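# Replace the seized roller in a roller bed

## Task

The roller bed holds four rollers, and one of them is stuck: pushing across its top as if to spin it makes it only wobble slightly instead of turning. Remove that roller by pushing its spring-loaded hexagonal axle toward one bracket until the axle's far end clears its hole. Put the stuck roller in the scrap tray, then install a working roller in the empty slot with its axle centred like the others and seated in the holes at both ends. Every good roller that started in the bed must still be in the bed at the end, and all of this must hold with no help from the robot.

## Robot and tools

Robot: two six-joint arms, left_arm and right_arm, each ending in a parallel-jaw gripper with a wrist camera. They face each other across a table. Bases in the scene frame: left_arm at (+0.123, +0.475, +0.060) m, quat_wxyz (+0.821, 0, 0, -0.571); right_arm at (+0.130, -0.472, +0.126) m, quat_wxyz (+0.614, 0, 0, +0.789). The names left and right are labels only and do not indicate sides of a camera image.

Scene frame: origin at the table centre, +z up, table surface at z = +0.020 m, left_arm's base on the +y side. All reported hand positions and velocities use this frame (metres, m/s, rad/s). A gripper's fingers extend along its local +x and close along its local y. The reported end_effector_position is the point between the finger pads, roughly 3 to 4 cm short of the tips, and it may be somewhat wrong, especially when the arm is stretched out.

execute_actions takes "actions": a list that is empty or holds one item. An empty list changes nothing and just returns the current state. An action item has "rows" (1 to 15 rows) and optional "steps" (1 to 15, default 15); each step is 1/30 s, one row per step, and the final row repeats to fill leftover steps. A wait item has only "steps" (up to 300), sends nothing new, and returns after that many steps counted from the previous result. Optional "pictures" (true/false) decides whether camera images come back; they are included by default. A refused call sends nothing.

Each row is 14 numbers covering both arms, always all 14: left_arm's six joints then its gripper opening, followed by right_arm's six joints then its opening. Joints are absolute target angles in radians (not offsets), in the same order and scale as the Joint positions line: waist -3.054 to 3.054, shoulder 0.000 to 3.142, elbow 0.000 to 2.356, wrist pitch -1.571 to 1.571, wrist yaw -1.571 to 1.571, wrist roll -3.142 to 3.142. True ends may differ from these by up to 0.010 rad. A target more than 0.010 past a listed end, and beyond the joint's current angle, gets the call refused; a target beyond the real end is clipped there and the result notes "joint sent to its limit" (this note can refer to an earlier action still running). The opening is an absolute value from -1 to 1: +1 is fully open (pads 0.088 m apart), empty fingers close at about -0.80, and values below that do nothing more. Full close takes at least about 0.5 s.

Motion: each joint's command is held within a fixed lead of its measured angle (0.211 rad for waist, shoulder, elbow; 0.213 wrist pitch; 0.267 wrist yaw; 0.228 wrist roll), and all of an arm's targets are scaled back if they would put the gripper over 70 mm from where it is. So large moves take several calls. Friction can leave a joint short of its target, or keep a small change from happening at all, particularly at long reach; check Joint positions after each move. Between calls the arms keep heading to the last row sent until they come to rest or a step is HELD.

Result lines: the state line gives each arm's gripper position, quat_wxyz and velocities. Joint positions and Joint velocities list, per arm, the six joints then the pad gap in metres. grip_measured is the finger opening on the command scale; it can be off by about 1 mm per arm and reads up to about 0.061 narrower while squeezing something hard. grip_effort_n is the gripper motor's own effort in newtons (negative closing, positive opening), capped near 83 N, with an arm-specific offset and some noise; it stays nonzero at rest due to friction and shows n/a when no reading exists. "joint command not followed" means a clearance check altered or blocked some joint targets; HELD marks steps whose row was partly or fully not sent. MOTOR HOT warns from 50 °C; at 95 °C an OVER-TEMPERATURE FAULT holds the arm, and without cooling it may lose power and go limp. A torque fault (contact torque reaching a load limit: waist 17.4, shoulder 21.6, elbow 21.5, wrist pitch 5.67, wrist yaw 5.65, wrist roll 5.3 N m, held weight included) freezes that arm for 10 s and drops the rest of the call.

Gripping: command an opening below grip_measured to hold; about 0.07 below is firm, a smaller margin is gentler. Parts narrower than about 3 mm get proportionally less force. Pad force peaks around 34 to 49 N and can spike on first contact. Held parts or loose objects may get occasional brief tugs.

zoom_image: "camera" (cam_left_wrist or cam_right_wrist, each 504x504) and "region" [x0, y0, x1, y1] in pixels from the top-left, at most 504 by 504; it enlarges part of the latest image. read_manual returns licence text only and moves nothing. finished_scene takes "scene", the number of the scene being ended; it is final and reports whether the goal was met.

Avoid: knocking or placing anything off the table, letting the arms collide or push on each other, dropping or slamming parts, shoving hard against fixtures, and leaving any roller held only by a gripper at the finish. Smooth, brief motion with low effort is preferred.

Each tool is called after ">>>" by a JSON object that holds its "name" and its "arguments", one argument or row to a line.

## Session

>>> {"name": "execute_actions", "arguments": {
  "actions": []
}}

Scene clock: 0.00 s of 6600.00 s.
left_arm: end_effector_position=(+0.3445, +0.4854, +0.4006) grip_measured=+0.831 grip_effort_n=n/a end_effector_quat_wxyz=(+0.877, +0.339, +0.304, +0.155) end_effector_velocity=(-0.001, +0.001, -0.001) end_effector_angular_velocity=(+0.003, +0.000, +0.006) | right_arm: end_effector_position=(-0.1816, -0.2901, +0.1678) grip_measured=+0.825 grip_effort_n=n/a end_effector_quat_wxyz=(+0.360, -0.743, -0.025, +0.563) end_effector_velocity=(+0.002, -0.001, +0.000) end_effector_angular_velocity=(-0.017, -0.015, +0.014)
Joint positions: left_arm=[ 0.69   0.935  1.271 -1.128 -0.924  0.187  0.08 ] | right_arm=[ 1.017  2.159  1.545 -1.212  0.561  0.271  0.079]
Joint velocities: left_arm=[-0.002 -0.002 -0.002 -0.007 -0.007 -0.007 -0.   ] | right_arm=[-0.002 -0.002 -0.002 -0.007 -0.007 -0.022 -0.   ]
Motor temperatures (°C, as the motors report them): left_arm=[29 43 31 29 27 27] | right_arm=[28 27 29 29 27 25]
Heat: left arm: hottest shoulder 43 °C (+0.0 °C/min); right arm: hottest elbow 29 °C (+0.0 °C/min).

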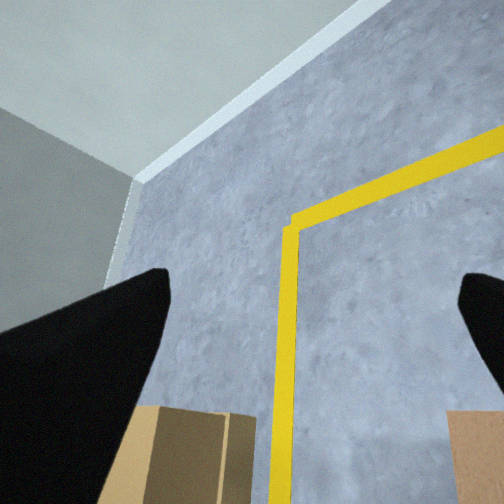

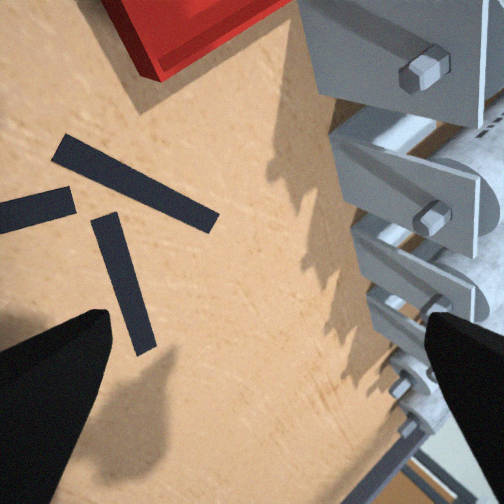

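>>> {"name": "execute_actions", "arguments": {
  "actions": [
    {"rows":[[-0.45,1.1,1.3,-1.0,0,0,1,1.0,1.5,1.5,-1.2,0.3,0.2,1]]}
  ],
  "pictures": false
}}

>>> {"name": "execute_actions", "arguments": {
  "actions": [
    {"rows":[[-0.45,1.1,1.3,-1.0,0,0,1,0.15,1.1,1.3,-1.05,0,0,1]]}
  ],
  "pictures": false
}}

>>> {"name": "execute_actions", "arguments": {
  "actions": [
    {"steps":25}
  ]
}}

Scene clock: 3.20 s of 6600.00 s.
left_arm: end_effector_position=(+0.2870, +0.2523, +0.3509) grip_measured=+0.989 grip_effort_n=16.5 end_effector_quat_wxyz=(+0.841, +0.242, +0.309, -0.372) end_effector_velocity=(-0.447, -0.352, -0.037) end_effector_angular_velocity=(-0.579, +0.979, -2.244) | right_arm: end_effector_position=(-0.1689, -0.3257, +0.3433) grip_measured=+0.984 grip_effort_n=17.9 end_effector_quat_wxyz=(+0.308, -0.553, +0.082, +0.770) end_effector_velocity=(+0.089, -0.030, +0.240) end_effector_angular_velocity=(+0.222, +0.719, +0.020)
Joint positions: left_arm=[ 0.151  1.089  1.29  -1.006 -0.237  0.012  0.087] | right_arm=[ 1.004  1.549  1.508 -1.2    0.307  0.204  0.087]
Joint velocities: left_arm=[-1.238  0.027  0.007  0.037  1.516 -0.066  0.   ] | right_arm=[-0.007 -0.784 -0.002 -0.022 -0.022 -0.022  0.001]
Motor temperatures (°C, as the motors report them): left_arm=[29 43 31 29 27 27] | right_arm=[28 28 29 29 27 25]
Heat: left arm: hottest shoulder 43 °C (+0.0 °C/min); right arm: hottest elbow 29 °C (+0.0 °C/min).
Steps of this call (steps 1 to 81: nothing new was sent; steps 82 to 96: all 15 steps of this action). Readings (joint positions):
82: left_arm=[0.682 0.941 1.272 -1.125 -0.916 0.174] | right_arm=[1.016 2.144 1.542 -1.208 0.539 0.264]
83: left_arm=[0.652 0.952 1.276 -1.105 -0.874 0.145] | right_arm=[1.012 2.117 1.529 -1.202 0.465 0.247]
85: left_arm=[0.585 0.992 1.289 -1.064 -0.789 0.101] | right_arm=[1.009 2.041 1.509 -1.208 0.387 0.226]
89: left_arm=[0.436 1.063 1.290 -1.028 -0.597 0.045] | right_arm=[1.006 1.846 1.508 -1.200 0.328 0.209]
96: the state above

Scene clock: 3.70 s of 6600.00 s.
left_arm: end_effector_position=(+0.1037, +0.1967, +0.3484) grip_measured=+0.991 grip_effort_n=16.5 end_effector_quat_wxyz=(+0.628, +0.287, +0.264, -0.674) end_effector_velocity=(-0.054, +0.006, -0.001) end_effector_angular_velocity=(+0.007, -0.011, -0.198) | right_arm: end_effector_position=(-0.0109, -0.2370, +0.4122) grip_measured=+0.986 grip_effort_n=17.9 end_effector_quat_wxyz=(+0.452, -0.356, +0.201, +0.793) end_effector_velocity=(+0.325, +0.184, -0.040) end_effector_angular_velocity=(-0.108, -0.052, -1.355)
Joint positions: left_arm=[-0.427  1.094  1.293 -1.    -0.003  0.004  0.088] | right_arm=[ 0.296  1.107  1.317 -1.054  0.007  0.005  0.087]
Joint velocities: left_arm=[-0.198 -0.002 -0.002 -0.007 -0.007  0.007 -0.   ] | right_arm=[-1.375 -0.002 -0.1   -0.022 -0.022 -0.007 -0.   ]
Motor temperatures (°C, as the motors report them): left_arm=[29 43 31 29 27 27] | right_arm=[28 28 29 29 27 25]
Heat: left arm: hottest shoulder 43 °C (+0.0 °C/min); right arm: hottest elbow 29 °C (+0.0 °C/min).
Steps of this call (steps 1 to 15: all 15 steps of this action). Readings (joint positions):
1: left_arm=[0.109 1.090 1.291 -1.004 -0.187 0.010] | right_arm=[0.992 1.510 1.489 -1.174 0.271 0.174]
2: left_arm=[0.065 1.091 1.291 -1.003 -0.144 0.008] | right_arm=[0.952 1.464 1.446 -1.129 0.189 0.124]
4: left_arm=[-0.032 1.093 1.292 -1.002 -0.079 0.007] | right_arm=[0.849 1.377 1.374 -1.110 0.106 0.068]
8: left_arm=[-0.230 1.094 1.293 -1.001 -0.025 0.004] | right_arm=[0.642 1.211 1.325 -1.067 0.035 0.022]
15: the state above

Scene clock: 4.53 s of 6600.00 s.
left_arm: end_effector_position=(+0.0980, +0.1971, +0.3484) grip_measured=+0.991 grip_effort_n=16.5 end_effector_quat_wxyz=(+0.621, +0.290, +0.261, -0.680) end_effector_velocity=(-0.003, +0.002, -0.001) end_effector_angular_velocity=(+0.008, +0.010, -0.007) | right_arm: end_effector_position=(+0.0232, -0.2201, +0.4095) grip_measured=+0.986 grip_effort_n=17.9 end_effector_quat_wxyz=(+0.504, -0.344, +0.228, +0.759) end_effector_velocity=(+0.000, -0.002, -0.001) end_effector_angular_velocity=(-0.003, -0.011, +0.019)
Joint positions: left_arm=[-0.447  1.094  1.293 -1.    -0.003  0.004  0.088] | right_arm=[ 0.154  1.106  1.309 -1.053  0.003  0.002  0.087]
Joint velocities: left_arm=[-0.007 -0.002 -0.002 -0.007  0.007 -0.007 -0.   ] | right_arm=[-0.002 -0.002 -0.002 -0.007 -0.007 -0.022  0.   ]
Motor temperatures (°C, as the motors report them): left_arm=[29 43 31 29 27 27] | right_arm=[28 28 29 29 27 25]
Heat: left arm: hottest shoulder 43 °C (+0.0 °C/min); right arm: hottest elbow 29 °C (+0.0 °C/min).
Steps of this call (steps 1 to 25: the robot went on to your last target). Readings (joint positions):
1: left_arm=[-0.432 1.094 1.293 -1.000 -0.003 0.004] | right_arm=[0.253 1.107 1.314 -1.054 0.007 0.005]
2: left_arm=[-0.436 1.094 1.293 -1.000 -0.003 0.004] | right_arm=[0.221 1.107 1.310 -1.054 0.007 0.004]
4: left_arm=[-0.441 1.094 1.293 -1.000 -0.003 0.004] | right_arm=[0.186 1.107 1.309 -1.054 0.006 0.003]
8: left_arm=[-0.446 1.094 1.293 -1.000 -0.003 0.004] | right_arm=[0.163 1.106 1.309 -1.053 0.004 0.003]
25: the state above

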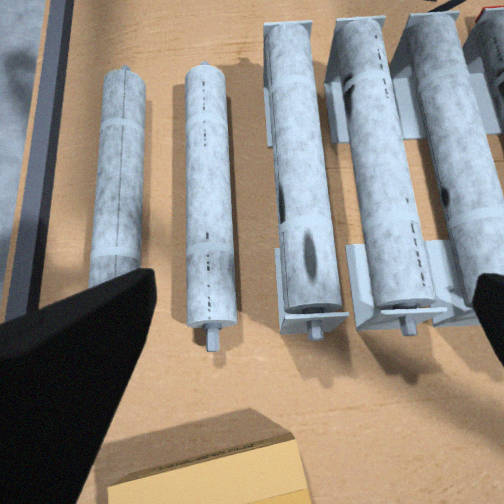

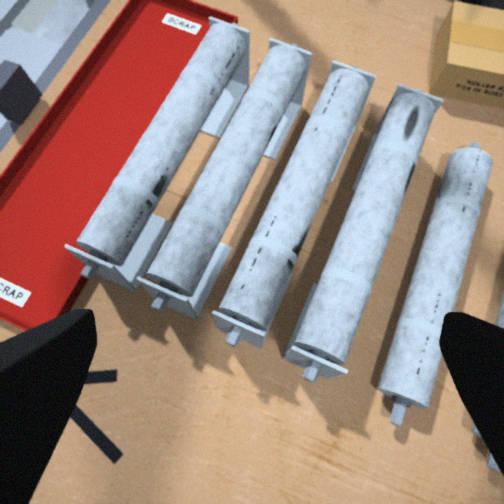

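>>> {"name": "execute_actions", "arguments": {
  "actions": [
    {"rows":[[-0.78,1.1,1.3,-0.95,0,0,1,-0.17,1.8,1.43,-0.7,0,0,-0.85]]}
  ],
  "pictures": false
}}

>>> {"name": "execute_actions", "arguments": {
  "actions": [
    {"rows":[[-0.78,1.1,1.3,-0.95,0,0,1,-0.07,2.05,1.43,-0.55,0,0,-0.85]]}
  ]
}}

>>> {"name": "execute_actions", "arguments": {
  "actions": [
    {"rows":[[-0.78,1.1,1.3,-0.95,0,0,1,-0.085,2.075,1.43,-0.55,0,0,-0.85]]}
  ]
}}

Scene clock: 13.97 s of 6600.00 s.
left_arm: end_effector_position=(+0.0062, +0.2132, +0.3561) grip_measured=+0.992 grip_effort_n=16.0 end_effector_quat_wxyz=(+0.505, +0.308, +0.200, -0.781) end_effector_velocity=(-0.011, +0.008, -0.005) end_effector_angular_velocity=(+0.024, -0.011, -0.052) | right_arm: end_effector_position=(+0.0917, -0.0541, +0.3146) grip_measured=-0.691 grip_effort_n=16.5 end_effector_quat_wxyz=(+0.598, -0.339, +0.310, +0.656) end_effector_velocity=(+0.023, +0.136, -0.507) end_effector_angular_velocity=(-1.178, -0.118, -0.079)
Joint positions: left_arm=[-0.774  1.096  1.295 -0.952  0.003  0.001  0.088] | right_arm=[-0.158  1.652  1.414 -0.717 -0.001  0.     0.005]
Joint velocities: left_arm=[-0.042  0.002 -0.002 -0.022  0.007  0.007 -0.   ] | right_arm=[-0.081  1.306 -0.002  0.125  0.007 -0.007 -0.147]
Motor temperatures (°C, as the motors report them): left_arm=[29 43 33 30 27 27] | right_arm=[28 28 30 30 27 25]
Heat: left arm: hottest shoulder 43 °C (+0.0 °C/min); right arm: hottest elbow 30 °C (+4.3 °C/min).
Steps of this call (steps 1 to 15: the robot went on to your last target; steps 16 to 90: nothing new was sent; then 5.93 s passed at rest; steps 91 to 105: all 15 steps of this action). Readings (joint positions):
91: left_arm=[-0.460 1.094 1.293 -0.997 -0.012 0.001] | right_arm=[0.146 1.118 1.312 -1.046 -0.004 0.001]
92: left_arm=[-0.507 1.095 1.293 -0.984 -0.013 0.001] | right_arm=[0.115 1.140 1.325 -1.011 -0.008 0.000]
94: left_arm=[-0.613 1.096 1.295 -0.965 -0.002 0.001] | right_arm=[0.044 1.207 1.362 -0.922 -0.005 0.000]
98: left_arm=[-0.740 1.096 1.295 -0.956 0.003 0.001] | right_arm=[-0.079 1.352 1.392 -0.800 -0.003 0.000]
105: the state above

Scene clock: 14.47 s of 6600.00 s.
left_arm: end_effector_position=(+0.0053, +0.2136, +0.3563) grip_measured=+0.992 grip_effort_n=16.0 end_effector_quat_wxyz=(+0.504, +0.308, +0.200, -0.782) end_effector_velocity=(+0.002, +0.003, -0.004) end_effector_angular_velocity=(+0.025, +0.001, +0.018) | right_arm: end_effector_position=(+0.0498, -0.0225, +0.1669) grip_measured=-0.810 grip_effort_n=-83.5 end_effector_quat_wxyz=(+0.533, -0.428, +0.358, +0.636) end_effector_velocity=(-0.004, +0.020, +0.017) end_effector_angular_velocity=(+0.088, +0.020, +0.007)
Joint positions: left_arm=[-0.777  1.096  1.295 -0.951  0.003  0.001  0.088] | right_arm=[-0.072  2.044  1.417 -0.555  0.001  0.     0.   ]
Joint velocities: left_arm=[-0.002 -0.002 -0.002 -0.022 -0.007 -0.022 -0.   ] | right_arm=[-0.002 -0.007  0.032  0.051 -0.007 -0.007  0.   ]
Motor temperatures (°C, as the motors report them): left_arm=[29 43 33 30 27 27] | right_arm=[28 28 30 31 27 25]
Heat: left arm: hottest shoulder 43 °C (+0.0 °C/min); right arm: hottest wrist pitch 31 °C (+8.3 °C/min).
Steps of this call (steps 1 to 15: all 15 steps of this action). Readings (joint positions):
1: left_arm=[-0.775 1.096 1.295 -0.951 0.003 0.001] | right_arm=[-0.158 1.695 1.414 -0.702 0.001 0.000]
2: left_arm=[-0.776 1.096 1.295 -0.951 0.003 0.001] | right_arm=[-0.150 1.737 1.414 -0.669 0.003 0.000]
4: left_arm=[-0.776 1.096 1.295 -0.951 0.003 0.001] | right_arm=[-0.123 1.819 1.415 -0.619 0.003 0.000]
8: left_arm=[-0.777 1.096 1.295 -0.951 0.003 0.001] | right_arm=[-0.081 1.967 1.417 -0.574 0.001 0.000]
15: the state above

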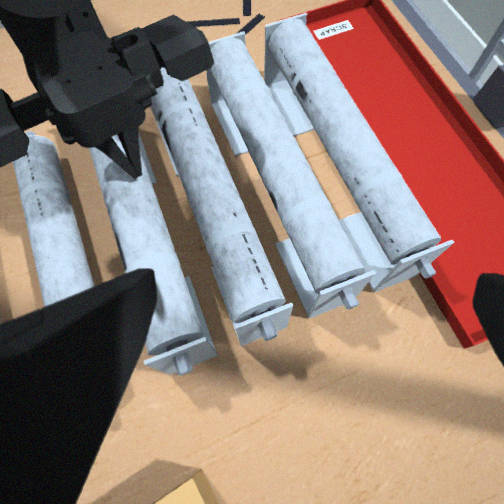

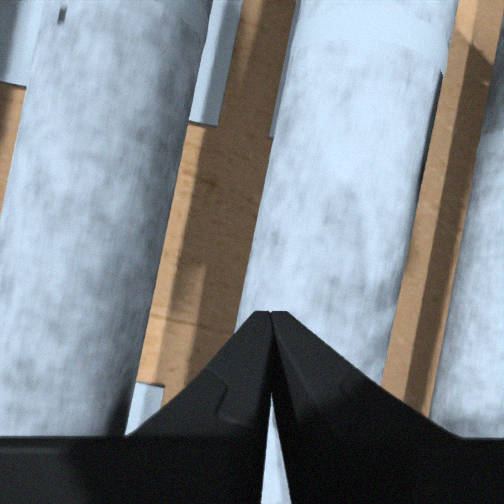

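Scene clock: 14.97 s of 6600.00 s.
left_arm: end_effector_position=(+0.0052, +0.2136, +0.3563) grip_measured=+0.992 grip_effort_n=16.0 end_effector_quat_wxyz=(+0.504, +0.308, +0.199, -0.782) end_effector_velocity=(-0.001, +0.001, +0.002) end_effector_angular_velocity=(-0.011, +0.005, +0.003) | right_arm: end_effector_position=(+0.0523, -0.0206, +0.1617) grip_measured=-0.810 grip_effort_n=-83.5 end_effector_quat_wxyz=(+0.533, -0.428, +0.362, +0.634) end_effector_velocity=(+0.002, +0.001, +0.001) end_effector_angular_velocity=(+0.007, +0.005, +0.002)
Joint positions: left_arm=[-0.778  1.096  1.295 -0.951  0.003  0.001  0.088] | right_arm=[-0.079  2.061  1.422 -0.55  -0.003  0.     0.   ]
Joint velocities: left_arm=[-0.007 -0.007 -0.002  0.007 -0.007 -0.007 -0.   ] | right_arm=[-0.007 -0.002 -0.002  0.007 -0.007 -0.007  0.   ]
Motor temperatures (°C, as the motors report them): left_arm=[29 43 33 30 27 27] | right_arm=[28 28 30 31 27 25]
Heat: left arm: hottest shoulder 43 °C (+0.0 °C/min); right arm: hottest wrist pitch 31 °C (+8.0 °C/min).
Steps of this call (steps 1 to 15: all 15 steps of this action). Readings (joint positions):
1: left_arm=[-0.777 1.096 1.295 -0.951 0.003 0.001] | right_arm=[-0.072 2.045 1.418 -0.553 0.001 0.000]
2: left_arm=[-0.777 1.096 1.295 -0.951 0.003 0.001] | right_arm=[-0.073 2.047 1.420 -0.552 0.001 0.000]
4: left_arm=[-0.778 1.096 1.295 -0.951 0.003 0.001] | right_arm=[-0.076 2.054 1.420 -0.552 0.001 0.000]
8: left_arm=[-0.778 1.096 1.295 -0.951 0.003 0.001] | right_arm=[-0.079 2.060 1.421 -0.550 -0.003 0.000]
15: the state above

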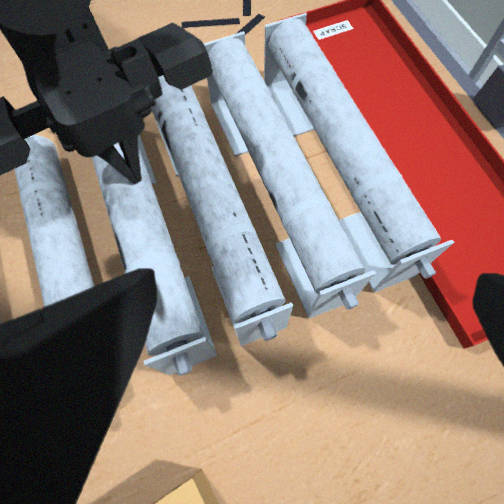

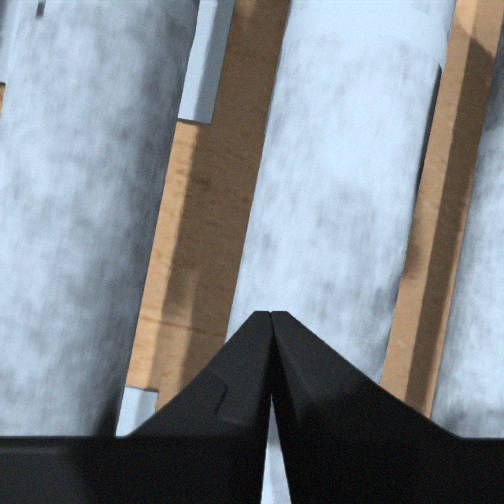

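>>> {"name": "execute_actions", "arguments": {
  "actions": [
    {"rows":[[-0.78,1.1,1.3,-0.95,0,0,1,-0.06,2.055,1.43,-0.55,0,0,-0.85],[-0.78,1.1,1.3,-0.95,0,0,1,-0.03,2.055,1.43,-0.55,0,0,-0.85],[-0.78,1.1,1.3,-0.95,0,0,1,0,2.055,1.43,-0.55,0,0,-0.85],[-0.78,1.1,1.3,-0.95,0,0,1,0.03,2.055,1.43,-0.55,0,0,-0.85],[-0.78,1.1,1.3,-0.95,0,0,1,0.05,2.055,1.43,-0.55,0,0,-0.85]],"steps":12}
  ],
  "pictures": false
}}

>>> {"name": "execute_actions", "arguments": {
  "actions": [
    {"rows":[[-0.78,1.1,1.3,-0.95,0,0,1,0.13,2.055,1.43,-0.55,0,0,-0.85]],"steps":10}
  ]
}}

>>> {"name": "execute_actions", "arguments": {
  "actions": [
    {"rows":[[-0.78,1.1,1.3,-0.95,0,0,1,0.22,2.055,1.43,-0.55,0,0,-0.85]],"steps":10}
  ],
  "pictures": false
}}

>>> {"name": "execute_actions", "arguments": {
  "actions": [
    {"rows":[[-0.78,1.1,1.3,-0.95,0,0,1,0.31,2.055,1.43,-0.55,0,0,-0.85]],"steps":10}
  ]
}}

>>> {"name": "execute_actions", "arguments": {
  "actions": [
    {"rows":[[-0.78,1.1,1.3,-0.95,0,0,1,0.4,2.055,1.43,-0.55,0,0,-0.85]],"steps":10}
  ],
  "pictures": false
}}

>>> {"name": "execute_actions", "arguments": {
  "actions": [
    {"rows":[[-0.78,1.1,1.3,-0.95,0,0,1,0.47,2.055,1.43,-0.55,0,0,-0.85]],"steps":10}
  ]
}}

Scene clock: 22.63 s of 6600.00 s.
left_arm: end_effector_position=(+0.0051, +0.2135, +0.3563) grip_measured=+0.992 grip_effort_n=16.0 end_effector_quat_wxyz=(+0.504, +0.308, +0.199, -0.782) end_effector_velocity=(+0.003, +0.000, +0.000) end_effector_angular_velocity=(-0.002, -0.010, +0.019) | right_arm: end_effector_position=(-0.0043, -0.0335, +0.1630) grip_measured=-0.810 grip_effort_n=-83.5 end_effector_quat_wxyz=(+0.493, -0.449, +0.332, +0.667) end_effector_velocity=(-0.010, +0.004, +0.001) end_effector_angular_velocity=(+0.017, +0.052, +0.029)
Joint positions: left_arm=[-0.778  1.096  1.295 -0.951  0.003  0.001  0.088] | right_arm=[ 0.049  2.059  1.423 -0.55   0.001  0.     0.   ]
Joint velocities: left_arm=[-0.002 -0.002  0.002 -0.007 -0.022 -0.007 -0.   ] | right_arm=[ 0.002  0.002 -0.002  0.037 -0.051 -0.007  0.   ]
Motor temperatures (°C, as the motors report them): left_arm=[29 42 34 31 27 27] | right_arm=[28 29 31 30 27 25]
Heat: left arm: hottest shoulder 42 °C (-2.7 °C/min); right arm: hottest elbow 31 °C (+5.3 °C/min).
Steps of this call (steps 1 to 15: the robot went on to your last target; steps 16 to 90: nothing new was sent; then 4.27 s passed at rest; steps 91 to 102: all 12 steps of this action). Readings (joint positions):
91: left_arm=[-0.778 1.096 1.295 -0.951 0.003 0.001] | right_arm=[-0.079 2.061 1.422 -0.550 -0.003 0.000]
92: left_arm=[-0.778 1.096 1.295 -0.951 0.003 0.001] | right_arm=[-0.077 2.061 1.422 -0.550 -0.002 0.000]
94: left_arm=[-0.778 1.096 1.295 -0.951 0.003 0.001] | right_arm=[-0.059 2.061 1.422 -0.550 0.002 0.000]
98: left_arm=[-0.778 1.096 1.295 -0.951 0.003 0.001] | right_arm=[0.023 2.061 1.422 -0.550 0.000 0.000]
102: the state above

Scene clock: 22.97 s of 6600.00 s.
left_arm: end_effector_position=(+0.0051, +0.2135, +0.3563) grip_measured=+0.992 grip_effort_n=16.0 end_effector_quat_wxyz=(+0.504, +0.308, +0.199, -0.782) end_effector_velocity=(-0.002, -0.001, -0.000) end_effector_angular_velocity=(+0.002, +0.011, +0.013) | right_arm: end_effector_position=(-0.0409, -0.0462, +0.1634) grip_measured=-0.810 grip_effort_n=-83.5 end_effector_quat_wxyz=(+0.465, -0.462, +0.313, +0.687) end_effector_velocity=(+0.000, -0.001, +0.001) end_effector_angular_velocity=(-0.004, +0.003, +0.007)
Joint positions: left_arm=[-0.778  1.096  1.295 -0.951  0.003  0.001  0.088] | right_arm=[ 0.133  2.059  1.424 -0.55  -0.     0.     0.   ]
Joint velocities: left_arm=[-0.007  0.002 -0.002  0.007 -0.007 -0.022 -0.   ] | right_arm=[-0.002 -0.002  0.002 -0.007 -0.007 -0.007  0.   ]
Motor temperatures (°C, as the motors report them): left_arm=[29 42 34 31 27 27] | right_arm=[28 29 31 30 27 25]
Heat: left arm: hottest shoulder 42 °C (-2.6 °C/min); right arm: hottest elbow 31 °C (+5.2 °C/min).
Steps of this call (steps 1 to 10: all 10 steps of this action). Readings (joint positions):
1: left_arm=[-0.778 1.096 1.295 -0.951 0.003 0.001] | right_arm=[0.051 2.059 1.423 -0.549 0.003 0.000]
2: left_arm=[-0.778 1.096 1.295 -0.951 0.003 0.001] | right_arm=[0.058 2.059 1.423 -0.549 0.007 0.000]
4: left_arm=[-0.778 1.096 1.295 -0.951 0.003 0.001] | right_arm=[0.082 2.059 1.424 -0.549 0.006 0.000]
8: left_arm=[-0.778 1.096 1.295 -0.951 0.003 0.001] | right_arm=[0.128 2.059 1.424 -0.550 -0.000 0.000]
10: the state above

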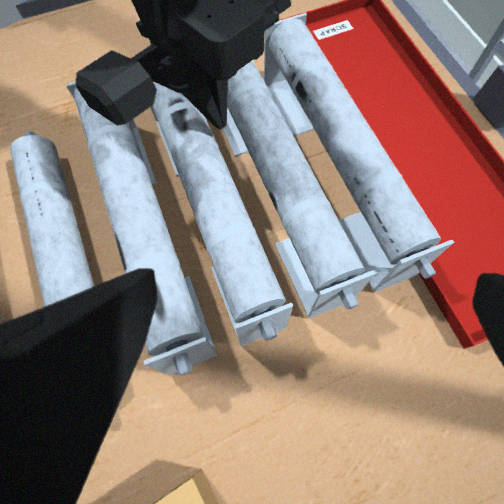

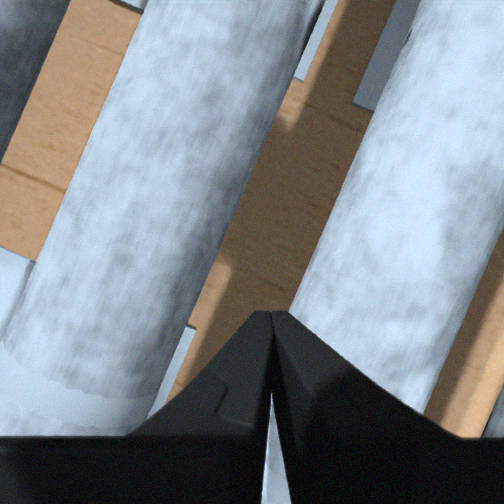

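Scene clock: 23.30 s of 6600.00 s.
left_arm: end_effector_position=(+0.0051, +0.2135, +0.3563) grip_measured=+0.992 grip_effort_n=16.0 end_effector_quat_wxyz=(+0.504, +0.308, +0.199, -0.782) end_effector_velocity=(+0.004, +0.002, -0.004) end_effector_angular_velocity=(+0.012, -0.028, +0.009) | right_arm: end_effector_position=(-0.0776, -0.0629, +0.1634) grip_measured=-0.810 grip_effort_n=-83.5 end_effector_quat_wxyz=(+0.435, -0.476, +0.292, +0.707) end_effector_velocity=(+0.007, +0.002, +0.002) end_effector_angular_velocity=(-0.006, +0.007, -0.021)
Joint positions: left_arm=[-0.778  1.096  1.295 -0.951  0.003  0.001  0.088] | right_arm=[ 0.222  2.059  1.424 -0.55   0.002  0.     0.   ]
Joint velocities: left_arm=[-0.002 -0.002 -0.002 -0.022 -0.022  0.007 -0.   ] | right_arm=[-0.017 -0.007 -0.002 -0.007 -0.007  0.007  0.   ]
Motor temperatures (°C, as the motors report them): left_arm=[29 42 34 31 27 27] | right_arm=[28 30 31 30 27 25]
Heat: left arm: hottest shoulder 42 °C (-2.6 °C/min); right arm: hottest elbow 31 °C (+5.2 °C/min).
Steps of this call (steps 1 to 10: all 10 steps of this action). Readings (joint positions):
1: left_arm=[-0.778 1.096 1.295 -0.951 0.003 0.001] | right_arm=[0.135 2.059 1.424 -0.550 0.001 0.000]
2: left_arm=[-0.778 1.096 1.295 -0.951 0.003 0.001] | right_arm=[0.142 2.059 1.424 -0.550 0.003 0.000]
4: left_arm=[-0.778 1.096 1.295 -0.951 0.003 0.001] | right_arm=[0.172 2.059 1.424 -0.550 0.003 0.000]
8: left_arm=[-0.778 1.096 1.295 -0.951 0.003 0.001] | right_arm=[0.220 2.059 1.424 -0.550 -0.000 0.000]
10: the state above

Scene clock: 23.63 s of 6600.00 s.
left_arm: end_effector_position=(+0.0051, +0.2135, +0.3563) grip_measured=+0.992 grip_effort_n=16.0 end_effector_quat_wxyz=(+0.504, +0.308, +0.199, -0.782) end_effector_velocity=(+0.001, +0.001, -0.001) end_effector_angular_velocity=(+0.007, -0.003, +0.008) | right_arm: end_effector_position=(-0.1149, -0.0839, +0.1637) grip_measured=-0.810 grip_effort_n=-83.5 end_effector_quat_wxyz=(+0.401, -0.488, +0.269, +0.727) end_effector_velocity=(-0.004, -0.010, -0.005) end_effector_angular_velocity=(-0.036, -0.002, +0.027)
Joint positions: left_arm=[-0.778  1.096  1.295 -0.951  0.003  0.001  0.088] | right_arm=[ 0.314  2.058  1.425 -0.55  -0.     0.     0.   ]
Joint velocities: left_arm=[-0.002 -0.002 -0.002 -0.007 -0.007 -0.007 -0.   ] | right_arm=[ 0.012  0.002 -0.007 -0.022 -0.022 -0.007  0.   ]
Motor temperatures (°C, as the motors report them): left_arm=[29 42 34 31 27 27] | right_arm=[28 30 31 30 27 25]
Heat: left arm: hottest shoulder 42 °C (-2.5 °C/min); right arm: hottest elbow 31 °C (+5.1 °C/min).
Steps of this call (steps 1 to 10: all 10 steps of this action). Readings (joint positions):
1: left_arm=[-0.778 1.096 1.295 -0.951 0.003 0.001] | right_arm=[0.223 2.059 1.424 -0.550 0.003 0.000]
2: left_arm=[-0.778 1.096 1.295 -0.951 0.003 0.001] | right_arm=[0.230 2.059 1.424 -0.550 0.011 0.000]
4: left_arm=[-0.778 1.096 1.295 -0.951 0.003 0.001] | right_arm=[0.255 2.058 1.425 -0.550 0.007 0.000]
8: left_arm=[-0.778 1.096 1.295 -0.951 0.003 0.001] | right_arm=[0.307 2.058 1.425 -0.550 -0.000 0.000]
10: the state above

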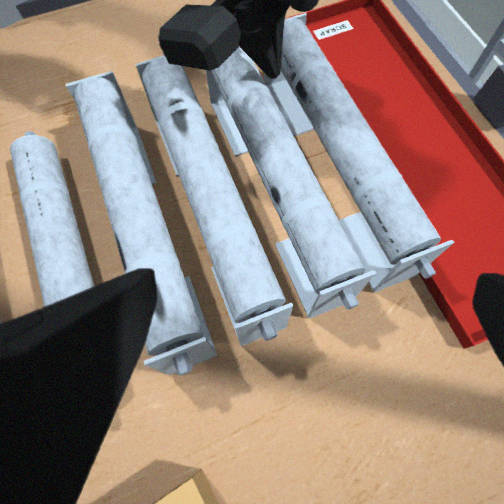

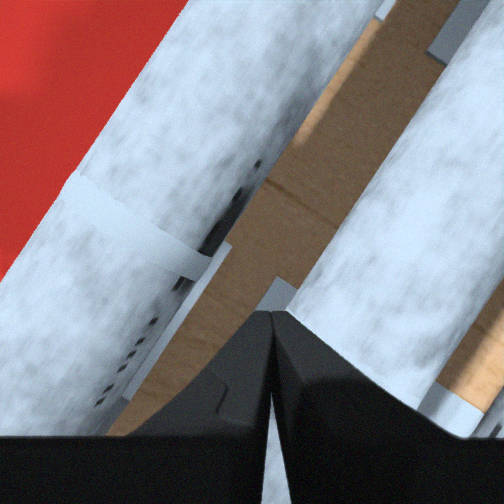

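Scene clock: 23.97 s of 6600.00 s.
left_arm: end_effector_position=(+0.0051, +0.2135, +0.3563) grip_measured=+0.992 grip_effort_n=16.0 end_effector_quat_wxyz=(+0.504, +0.308, +0.199, -0.782) end_effector_velocity=(+0.001, +0.001, -0.001) end_effector_angular_velocity=(+0.007, -0.003, +0.008) | right_arm: end_effector_position=(-0.1484, -0.1072, +0.1637) grip_measured=-0.810 grip_effort_n=-83.5 end_effector_quat_wxyz=(+0.368, -0.500, +0.248, +0.744) end_effector_velocity=(+0.001, -0.006, -0.004) end_effector_angular_velocity=(-0.024, -0.013, +0.012)
Joint positions: left_arm=[-0.778  1.096  1.295 -0.951  0.003  0.001  0.088] | right_arm=[ 0.403  2.058  1.425 -0.55  -0.     0.     0.   ]
Joint velocities: left_arm=[-0.002 -0.002 -0.002 -0.007 -0.007 -0.007 -0.001] | right_arm=[ 0.002  0.002 -0.002 -0.022 -0.007 -0.007  0.   ]
Motor temperatures (°C, as the motors report them): left_arm=[29 42 34 31 27 27] | right_arm=[28 30 31 30 27 25]
Heat: left arm: hottest shoulder 42 °C (-2.5 °C/min); right arm: hottest elbow 31 °C (+5.0 °C/min).
Steps of this call (steps 1 to 10: all 10 steps of this action). Readings (joint positions):
1: left_arm=[-0.778 1.096 1.295 -0.951 0.003 0.001] | right_arm=[0.316 2.058 1.425 -0.550 0.001 0.000]
2: left_arm=[-0.778 1.096 1.295 -0.951 0.003 0.001] | right_arm=[0.324 2.058 1.425 -0.550 0.003 0.000]
4: left_arm=[-0.778 1.096 1.295 -0.951 0.003 0.001] | right_arm=[0.354 2.058 1.425 -0.550 0.003 0.000]
8: left_arm=[-0.778 1.096 1.295 -0.951 0.003 0.001] | right_arm=[0.399 2.058 1.425 -0.550 -0.000 0.000]
10: the state above

Scene clock: 24.30 s of 6600.00 s.
left_arm: end_effector_position=(+0.0051, +0.2135, +0.3563) grip_measured=+0.992 grip_effort_n=16.0 end_effector_quat_wxyz=(+0.504, +0.308, +0.199, -0.782) end_effector_velocity=(+0.001, +0.002, -0.000) end_effector_angular_velocity=(+0.002, -0.001, +0.008) | right_arm: end_effector_position=(-0.1710, -0.1251, +0.1639) grip_measured=-0.810 grip_effort_n=-83.5 end_effector_quat_wxyz=(+0.345, -0.507, +0.230, +0.755) end_effector_velocity=(-0.004, -0.002, +0.001) end_effector_angular_velocity=(+0.012, -0.002, +0.016)
Joint positions: left_arm=[-0.778  1.096  1.295 -0.951  0.003  0.001  0.088] | right_arm=[ 0.467  2.058  1.425 -0.548  0.003  0.     0.   ]
Joint velocities: left_arm=[-0.002 -0.007 -0.002 -0.007 -0.007 -0.007  0.   ] | right_arm=[ 0.012 -0.002 -0.002  0.007  0.007 -0.007  0.   ]
Motor temperatures (°C, as the motors report them): left_arm=[29 42 34 31 27 27] | right_arm=[28 30 31 30 27 25]
Heat: left arm: hottest shoulder 42 °C (-2.5 °C/min); right arm: hottest elbow 31 °C (+4.9 °C/min).
Steps of this call (steps 1 to 10: all 10 steps of this action). Readings (joint positions):
1: left_arm=[-0.778 1.096 1.295 -0.951 0.003 0.001] | right_arm=[0.404 2.058 1.425 -0.550 0.001 0.000]
2: left_arm=[-0.778 1.096 1.295 -0.951 0.003 0.001] | right_arm=[0.410 2.058 1.425 -0.550 0.001 0.000]
4: left_arm=[-0.778 1.096 1.295 -0.951 0.003 0.001] | right_arm=[0.432 2.058 1.425 -0.550 0.004 0.000]
8: left_arm=[-0.778 1.096 1.295 -0.951 0.003 0.001] | right_arm=[0.463 2.058 1.425 -0.549 0.003 0.000]
10: the state above

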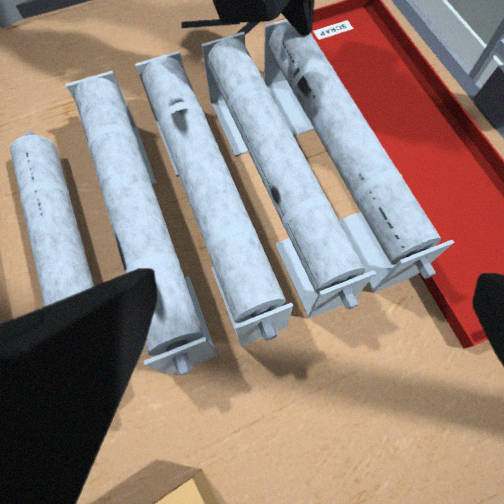

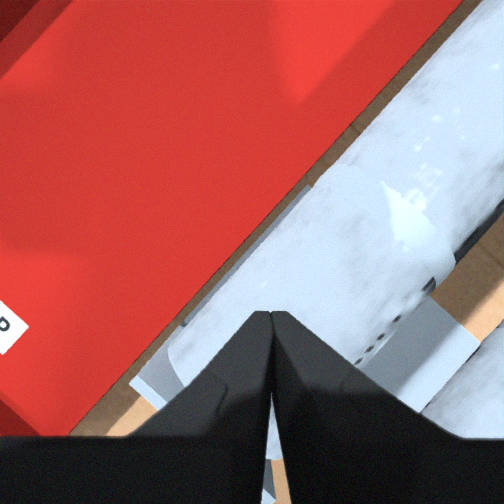

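>>> {"name": "execute_actions", "arguments": {
  "actions": [
    {"rows":[[-0.78,1.1,1.3,-0.95,0,0,1,0.47,2.02,1.43,-0.55,0,0,-0.85],[-0.78,1.1,1.3,-0.95,0,0,1,0.47,2.02,1.43,-0.55,0,0,-0.85],[-0.78,1.1,1.3,-0.95,0,0,1,0.47,2.02,1.43,-0.55,0,0,-0.85],[-0.78,1.1,1.3,-0.95,0,0,1,0.47,2.02,1.43,-0.55,0,0,-0.85],[-0.78,1.1,1.3,-0.95,0,0,1,0.22,2.02,1.43,-0.55,0,0,-0.85]]}
  ],
  "pictures": false
}}

>>> {"name": "execute_actions", "arguments": {
  "actions": [
    {"rows":[[-0.78,1.1,1.3,-0.95,0,0,1,0.22,2.072,1.43,-0.55,0,0,-0.85]],"steps":12}
  ],
  "pictures": false
}}

>>> {"name": "execute_actions", "arguments": {
  "actions": [
    {"rows":[[-0.78,1.1,1.3,-0.95,0,0,1,0.3,2.072,1.43,-0.55,0,0,-0.85]],"steps":12}
  ],
  "pictures": false
}}

>>> {"name": "execute_actions", "arguments": {
  "actions": [
    {"rows":[[-0.78,1.1,1.3,-0.95,0,0,1,0.39,2.066,1.43,-0.55,0,0,-0.85]],"steps":10}
  ],
  "pictures": false
}}

>>> {"name": "execute_actions", "arguments": {
  "actions": [
    {"rows":[[-0.78,1.1,1.3,-0.95,0,0,1,0.48,2.066,1.43,-0.55,0,0,-0.85]],"steps":13}
  ]
}}

Scene clock: 36.00 s of 6600.00 s.
left_arm: end_effector_position=(+0.0051, +0.2135, +0.3563) grip_measured=+0.992 grip_effort_n=16.0 end_effector_quat_wxyz=(+0.504, +0.308, +0.199, -0.782) end_effector_velocity=(-0.001, +0.002, +0.000) end_effector_angular_velocity=(+0.002, -0.001, -0.013) | right_arm: end_effector_position=(-0.0740, -0.0595, +0.1726) grip_measured=-0.810 grip_effort_n=-83.5 end_effector_quat_wxyz=(+0.442, -0.467, +0.289, +0.709) end_effector_velocity=(+0.038, +0.020, +0.012) end_effector_angular_velocity=(+0.024, +0.023, -0.099)
Joint positions: left_arm=[-0.778  1.096  1.295 -0.951  0.003  0.001  0.088] | right_arm=[ 0.212  2.038  1.425 -0.55   0.003  0.     0.   ]
Joint velocities: left_arm=[-0.002 -0.002  0.002 -0.007  0.007  0.007 -0.   ] | right_arm=[-0.095 -0.032 -0.007  0.007 -0.007  0.007  0.   ]
Motor temperatures (°C, as the motors report them): left_arm=[29 42 35 32 27 27] | right_arm=[28 32 31 30 27 25]
Heat: left arm: hottest shoulder 42 °C (-1.7 °C/min); right arm: hottest shoulder 32 °C (+5.0 °C/min).
Steps of this call (steps 1 to 15: the robot went on to your last target; steps 16 to 90: nothing new was sent; then 8.20 s passed at rest; steps 91 to 105: all 15 steps of this action). Readings (joint positions):
91: left_arm=[-0.778 1.096 1.295 -0.951 0.003 0.001] | right_arm=[0.467 2.056 1.425 -0.548 0.003 0.000]
92: left_arm=[-0.778 1.096 1.295 -0.951 0.003 0.001] | right_arm=[0.467 2.053 1.425 -0.549 0.003 0.000]
94: left_arm=[-0.778 1.096 1.295 -0.951 0.003 0.001] | right_arm=[0.467 2.048 1.425 -0.550 0.003 0.000]
98: left_arm=[-0.778 1.096 1.295 -0.951 0.003 0.001] | right_arm=[0.390 2.041 1.425 -0.550 -0.007 0.000]
105: the state above

Scene clock: 36.40 s of 6600.00 s.
left_arm: end_effector_position=(+0.0051, +0.2135, +0.3563) grip_measured=+0.992 grip_effort_n=16.0 end_effector_quat_wxyz=(+0.504, +0.308, +0.199, -0.782) end_effector_velocity=(+0.001, +0.002, -0.003) end_effector_angular_velocity=(+0.020, -0.009, +0.008) | right_arm: end_effector_position=(-0.0764, -0.0622, +0.1630) grip_measured=-0.810 grip_effort_n=-83.5 end_effector_quat_wxyz=(+0.436, -0.476, +0.292, +0.706) end_effector_velocity=(+0.001, -0.002, -0.000) end_effector_angular_velocity=(-0.008, +0.000, +0.007)
Joint positions: left_arm=[-0.778  1.096  1.295 -0.951  0.003  0.001  0.088] | right_arm=[ 0.219  2.06   1.425 -0.55   0.003  0.     0.   ]
Joint velocities: left_arm=[-0.002  0.002  0.002 -0.022 -0.007 -0.007  0.   ] | right_arm=[-0.002 -0.002 -0.002 -0.007 -0.007 -0.007  0.   ]
Motor temperatures (°C, as the motors report them): left_arm=[29 42 35 32 27 27] | right_arm=[28 32 31 30 27 25]
Heat: left arm: hottest shoulder 42 °C (-1.6 °C/min); right arm: hottest shoulder 32 °C (+4.9 °C/min).
Steps of this call (steps 1 to 12: all 12 steps of this action). Readings (joint positions):
1: left_arm=[-0.778 1.096 1.295 -0.951 0.003 0.001] | right_arm=[0.211 2.038 1.425 -0.550 0.003 0.000]
2: left_arm=[-0.778 1.096 1.295 -0.951 0.003 0.001] | right_arm=[0.213 2.040 1.425 -0.550 0.003 0.000]
4: left_arm=[-0.778 1.096 1.295 -0.951 0.003 0.001] | right_arm=[0.217 2.047 1.425 -0.550 0.003 0.000]
8: left_arm=[-0.778 1.096 1.295 -0.951 0.003 0.001] | right_arm=[0.219 2.059 1.425 -0.550 0.004 0.000]
12: the state above

Scene clock: 36.80 s of 6600.00 s.
left_arm: end_effector_position=(+0.0051, +0.2135, +0.3563) grip_measured=+0.992 grip_effort_n=16.0 end_effector_quat_wxyz=(+0.504, +0.308, +0.199, -0.782) end_effector_velocity=(+0.002, +0.001, -0.003) end_effector_angular_velocity=(+0.007, -0.014, +0.003) | right_arm: end_effector_position=(-0.1103, -0.0814, +0.1600) grip_measured=-0.810 grip_effort_n=-83.5 end_effector_quat_wxyz=(+0.404, -0.490, +0.274, +0.723) end_effector_velocity=(+0.009, +0.003, -0.000) end_effector_angular_velocity=(+0.002, -0.017, +0.001)
Joint positions: left_arm=[-0.778  1.096  1.295 -0.951  0.003  0.001  0.088] | right_arm=[ 0.303  2.067  1.425 -0.549  0.     0.     0.   ]
Joint velocities: left_arm=[ 0.002 -0.002 -0.007 -0.007 -0.007  0.007 -0.   ] | right_arm=[-0.017 -0.002 -0.002 -0.007  0.007 -0.022  0.   ]
Motor temperatures (°C, as the motors report them): left_arm=[29 42 35 32 27 27] | right_arm=[28 32 31 30 27 25]
Heat: left arm: hottest shoulder 42 °C (-1.6 °C/min); right arm: hottest shoulder 32 °C (+4.9 °C/min).
Steps of this call (steps 1 to 12: all 12 steps of this action). Readings (joint positions):
1: left_arm=[-0.778 1.096 1.295 -0.951 0.003 0.001] | right_arm=[0.221 2.060 1.425 -0.550 0.004 0.000]
2: left_arm=[-0.778 1.096 1.295 -0.951 0.003 0.001] | right_arm=[0.228 2.060 1.425 -0.550 0.012 0.000]
4: left_arm=[-0.778 1.096 1.295 -0.951 0.003 0.001] | right_arm=[0.251 2.060 1.425 -0.550 0.008 0.000]
8: left_arm=[-0.778 1.096 1.295 -0.951 0.003 0.001] | right_arm=[0.297 2.064 1.425 -0.549 0.000 0.000]
12: the state above

Scene clock: 37.13 s of 6600.00 s.
left_arm: end_effector_position=(+0.0051, +0.2135, +0.3563) grip_measured=+0.992 grip_effort_n=16.0 end_effector_quat_wxyz=(+0.504, +0.308, +0.199, -0.782) end_effector_velocity=(-0.001, +0.002, -0.001) end_effector_angular_velocity=(+0.015, +0.016, +0.007) | right_arm: end_effector_position=(-0.1449, -0.1049, +0.1600) grip_measured=-0.810 grip_effort_n=-83.5 end_effector_quat_wxyz=(+0.370, -0.502, +0.251, +0.740) end_effector_velocity=(+0.000, -0.000, +0.001) end_effector_angular_velocity=(-0.008, +0.006, -0.007)
Joint positions: left_arm=[-0.778  1.096  1.295 -0.951  0.003  0.001  0.088] | right_arm=[ 0.394  2.067  1.425 -0.549 -0.     0.     0.   ]
Joint velocities: left_arm=[-0.002 -0.002 -0.002 -0.007  0.007 -0.022 -0.   ] | right_arm=[-0.002 -0.002  0.002 -0.007 -0.007  0.007  0.   ]
Motor temperatures (°C, as the motors report them): left_arm=[29 42 35 32 27 27] | right_arm=[28 32 31 30 27 25]
Heat: left arm: hottest shoulder 42 °C (-1.6 °C/min); right arm: hottest shoulder 32 °C (+4.8 °C/min).
Steps of this call (steps 1 to 10: all 10 steps of this action). Readings (joint positions):
1: left_arm=[-0.778 1.096 1.295 -0.951 0.003 0.001] | right_arm=[0.304 2.067 1.425 -0.549 0.001 0.000]
2: left_arm=[-0.778 1.096 1.295 -0.951 0.003 0.001] | right_arm=[0.312 2.067 1.425 -0.549 0.003 0.000]
4: left_arm=[-0.778 1.096 1.295 -0.951 0.003 0.001] | right_arm=[0.342 2.067 1.425 -0.549 0.003 0.000]
8: left_arm=[-0.778 1.096 1.295 -0.951 0.003 0.001] | right_arm=[0.390 2.067 1.425 -0.549 -0.000 0.000]
10: the state above

Scene clock: 37.57 s of 6600.00 s.
left_arm: end_effector_position=(+0.0051, +0.2135, +0.3563) grip_measured=+0.992 grip_effort_n=16.0 end_effector_quat_wxyz=(+0.504, +0.308, +0.199, -0.782) end_effector_velocity=(-0.001, +0.001, -0.001) end_effector_angular_velocity=(+0.007, -0.003, +0.003) | right_arm: end_effector_position=(-0.1767, -0.1281, +0.1630) grip_measured=-0.810 grip_effort_n=-83.5 end_effector_quat_wxyz=(+0.340, -0.508, +0.227, +0.758) end_effector_velocity=(-0.001, +0.001, +0.001) end_effector_angular_velocity=(+0.012, -0.002, +0.006)
Joint positions: left_arm=[-0.778  1.096  1.295 -0.951  0.003  0.001  0.088] | right_arm=[ 0.48   2.064  1.429 -0.545  0.002  0.     0.   ]
Joint velocities: left_arm=[-0.007  0.002  0.002 -0.007 -0.007 -0.007  0.   ] | right_arm=[ 0.002 -0.002 -0.002  0.007  0.007 -0.007  0.   ]
Motor temperatures (°C, as the motors report them): left_arm=[29 42 35 32 27 27] | right_arm=[28 32 31 30 27 25]
Heat: left arm: hottest shoulder 42 °C (-1.6 °C/min); right arm: hottest shoulder 32 °C (+4.8 °C/min).
Steps of this call (steps 1 to 13: all 13 steps of this action). Readings (joint positions):
1: left_arm=[-0.778 1.096 1.295 -0.951 0.003 0.001] | right_arm=[0.395 2.067 1.425 -0.549 0.001 0.000]
2: left_arm=[-0.778 1.096 1.295 -0.951 0.003 0.001] | right_arm=[0.403 2.067 1.425 -0.549 0.006 0.000]
4: left_arm=[-0.778 1.096 1.295 -0.951 0.003 0.001] | right_arm=[0.424 2.066 1.425 -0.550 0.018 0.000]
8: left_arm=[-0.778 1.096 1.295 -0.951 0.003 0.001] | right_arm=[0.466 2.064 1.429 -0.545 0.005 0.000]
13: the state above

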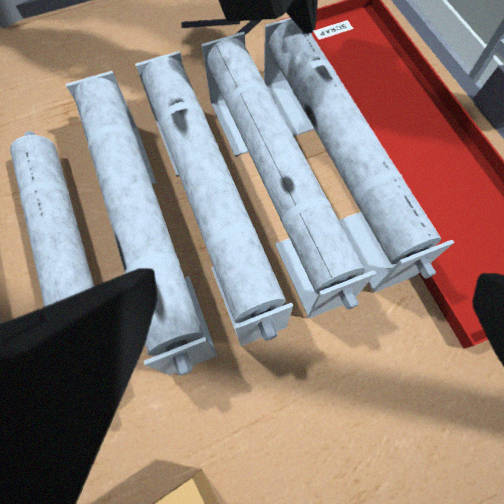

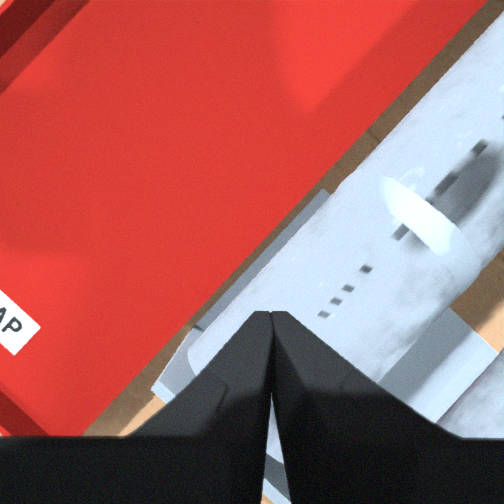

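>>> {"name": "execute_actions", "arguments": {
  "actions": [
    {"rows":[[-0.49,1.3,1.4,-1.1,0,-0.14,0.5,0.3,1.5,1.0,-0.5,0,0.29,-0.3]]}
  ],
  "pictures": false
}}

>>> {"name": "execute_actions", "arguments": {
  "actions": [
    {"rows":[[-0.49,1.8,1.8,-1.165,0,-0.14,0.5,0.01,1.25,0.45,-0.25,0,0.29,-0.3]]}
  ],
  "pictures": false
}}

>>> {"name": "execute_actions", "arguments": {
  "actions": [
    {"rows":[[-0.49,2.22,2.09,-1.165,0,-0.14,0.5,0.01,1.36,0.35,0,0,0.29,-0.3]]}
  ]
}}

Scene clock: 43.67 s of 6600.00 s.
left_arm: end_effector_position=(+0.0811, +0.1737, +0.3182) grip_measured=+0.508 grip_effort_n=-13.7 end_effector_quat_wxyz=(+0.600, +0.321, +0.357, -0.640) end_effector_velocity=(+0.013, +0.010, -0.009) end_effector_angular_velocity=(+0.070, -0.008, +0.070) | right_arm: end_effector_position=(-0.0629, -0.1556, +0.2435) grip_measured=-0.309 grip_effort_n=17.9 end_effector_quat_wxyz=(+0.485, -0.355, +0.340, +0.724) end_effector_velocity=(+0.006, -0.010, +0.133) end_effector_angular_velocity=(+0.301, +0.224, -0.042)
Joint positions: left_arm=[-0.496  1.294  1.394 -1.096 -0.003 -0.135  0.064] | right_arm=[ 0.3    1.532  1.029 -0.5    0.002  0.283  0.024]
Joint velocities: left_arm=[ 0.027  0.002 -0.002 -0.066 -0.022 -0.037 -0.003] | right_arm=[-0.002 -0.398 -0.017 -0.007 -0.007  0.051  0.003]
Motor temperatures (°C, as the motors report them): left_arm=[29 42 35 32 27 27] | right_arm=[28 33 32 30 27 25]
Heat: left arm: hottest shoulder 42 °C (-1.4 °C/min); right arm: hottest shoulder 33 °C (+5.5 °C/min).
Steps of this call (steps 1 to 15: the robot went on to your last target; steps 16 to 90: nothing new was sent; then 2.60 s passed at rest; steps 91 to 105: all 15 steps of this action). Readings (joint positions):
91: left_arm=[-0.766 1.110 1.304 -0.967 0.011 -0.013] | right_arm=[0.477 2.052 1.417 -0.537 -0.002 0.019]
92: left_arm=[-0.722 1.141 1.334 -1.009 0.014 -0.046] | right_arm=[0.464 2.027 1.384 -0.522 -0.011 0.064]
94: left_arm=[-0.621 1.211 1.374 -1.037 0.002 -0.089] | right_arm=[0.412 1.953 1.306 -0.524 -0.007 0.145]
98: left_arm=[-0.519 1.289 1.379 -1.084 -0.003 -0.124] | right_arm=[0.306 1.766 1.124 -0.510 0.004 0.246]
105: the state above

Scene clock: 44.17 s of 6600.00 s.
left_arm: end_effector_position=(+0.0680, +0.0723, +0.2755) grip_measured=+0.502 grip_effort_n=-13.7 end_effector_quat_wxyz=(+0.574, +0.381, +0.406, -0.600) end_effector_velocity=(-0.001, -0.021, -0.039) end_effector_angular_velocity=(+0.097, -0.026, +0.026) | right_arm: end_effector_position=(+0.0608, -0.2167, +0.1600) grip_measured=-0.303 grip_effort_n=17.9 end_effector_quat_wxyz=(+0.578, -0.321, +0.400, +0.636) end_effector_velocity=(+0.026, -0.067, -0.071) end_effector_angular_velocity=(-0.143, -0.023, -0.024)
Joint positions: left_arm=[-0.492  1.789  1.774 -1.164 -0.003 -0.136  0.064] | right_arm=[ 0.018  1.269  0.48  -0.264  0.003  0.288  0.024]
Joint velocities: left_arm=[-0.002  0.139  0.046 -0.007 -0.022 -0.022 -0.001] | right_arm=[-0.042 -0.051 -0.291  0.095 -0.022 -0.007 -0.   ]
Motor temperatures (°C, as the motors report them): left_arm=[29 42 35 32 27 27] | right_arm=[28 33 32 30 27 25]
Heat: left arm: hottest shoulder 42 °C (-1.4 °C/min); right arm: hottest shoulder 33 °C (+5.4 °C/min).
Steps of this call (steps 1 to 15: all 15 steps of this action). Readings (joint positions):
1: left_arm=[-0.495 1.308 1.410 -1.113 -0.003 -0.135] | right_arm=[0.292 1.505 1.009 -0.468 -0.005 0.283]
2: left_arm=[-0.494 1.346 1.459 -1.143 -0.003 -0.136] | right_arm=[0.261 1.469 0.966 -0.414 -0.012 0.283]
4: left_arm=[-0.493 1.438 1.566 -1.134 -0.003 -0.136] | right_arm=[0.168 1.386 0.878 -0.354 -0.004 0.286]
8: left_arm=[-0.492 1.622 1.732 -1.151 -0.003 -0.136] | right_arm=[0.038 1.278 0.708 -0.278 0.005 0.288]
15: the state above

Scene clock: 44.67 s of 6600.00 s.
left_arm: end_effector_position=(+0.0573, -0.0058, +0.1860) grip_measured=+0.502 grip_effort_n=-13.3 end_effector_quat_wxyz=(+0.551, +0.424, +0.441, -0.567) end_effector_velocity=(+0.002, -0.006, +0.012) end_effector_angular_velocity=(-0.032, -0.001, +0.011) | right_arm: end_effector_position=(+0.0616, -0.2158, +0.1309) grip_measured=-0.303 grip_effort_n=17.9 end_effector_quat_wxyz=(+0.584, -0.300, +0.388, +0.647) end_effector_velocity=(+0.007, -0.011, -0.012) end_effector_angular_velocity=(-0.039, -0.034, -0.008)
Joint positions: left_arm=[-0.492  2.216  2.067 -1.165 -0.003 -0.137  0.064] | right_arm=[ 0.014  1.354  0.361 -0.007  0.003  0.288  0.024]
Joint velocities: left_arm=[ 0.002 -0.002  0.037 -0.007 -0.007 -0.007 -0.   ] | right_arm=[-0.002  0.012 -0.027 -0.007  0.022 -0.007 -0.   ]
Motor temperatures (°C, as the motors report them): left_arm=[29 42 35 32 27 27] | right_arm=[28 33 32 30 27 25]
Heat: left arm: hottest shoulder 42 °C (-1.3 °C/min); right arm: hottest shoulder 33 °C (+5.4 °C/min).
Steps of this call (steps 1 to 15: all 15 steps of this action). Readings (joint positions):
1: left_arm=[-0.492 1.808 1.793 -1.176 -0.003 -0.137] | right_arm=[0.017 1.274 0.463 -0.239 0.003 0.288]
2: left_arm=[-0.492 1.844 1.845 -1.183 -0.003 -0.137] | right_arm=[0.016 1.288 0.441 -0.172 0.003 0.288]
4: left_arm=[-0.492 1.927 1.955 -1.155 -0.003 -0.137] | right_arm=[0.015 1.320 0.407 -0.100 0.003 0.288]
8: left_arm=[-0.492 2.082 2.057 -1.159 -0.003 -0.137] | right_arm=[0.014 1.349 0.366 -0.034 0.003 0.288]
15: the state above

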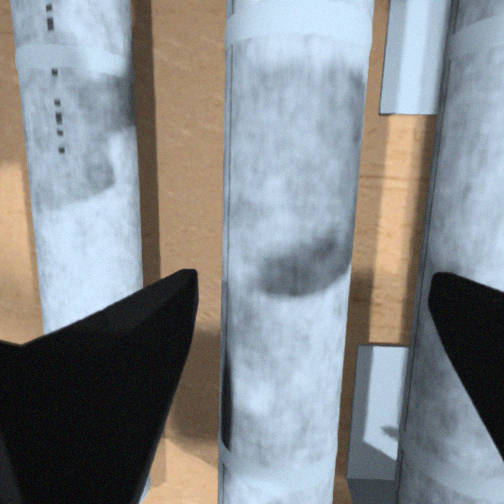

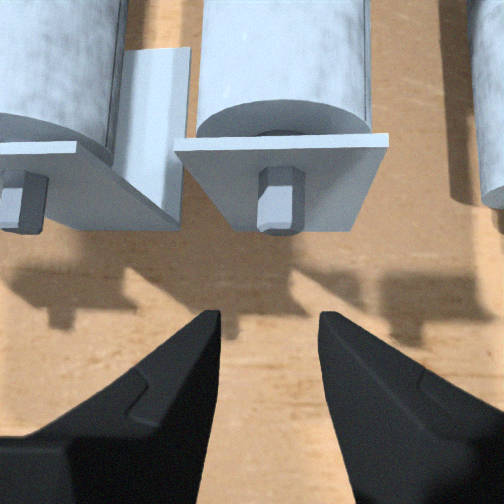

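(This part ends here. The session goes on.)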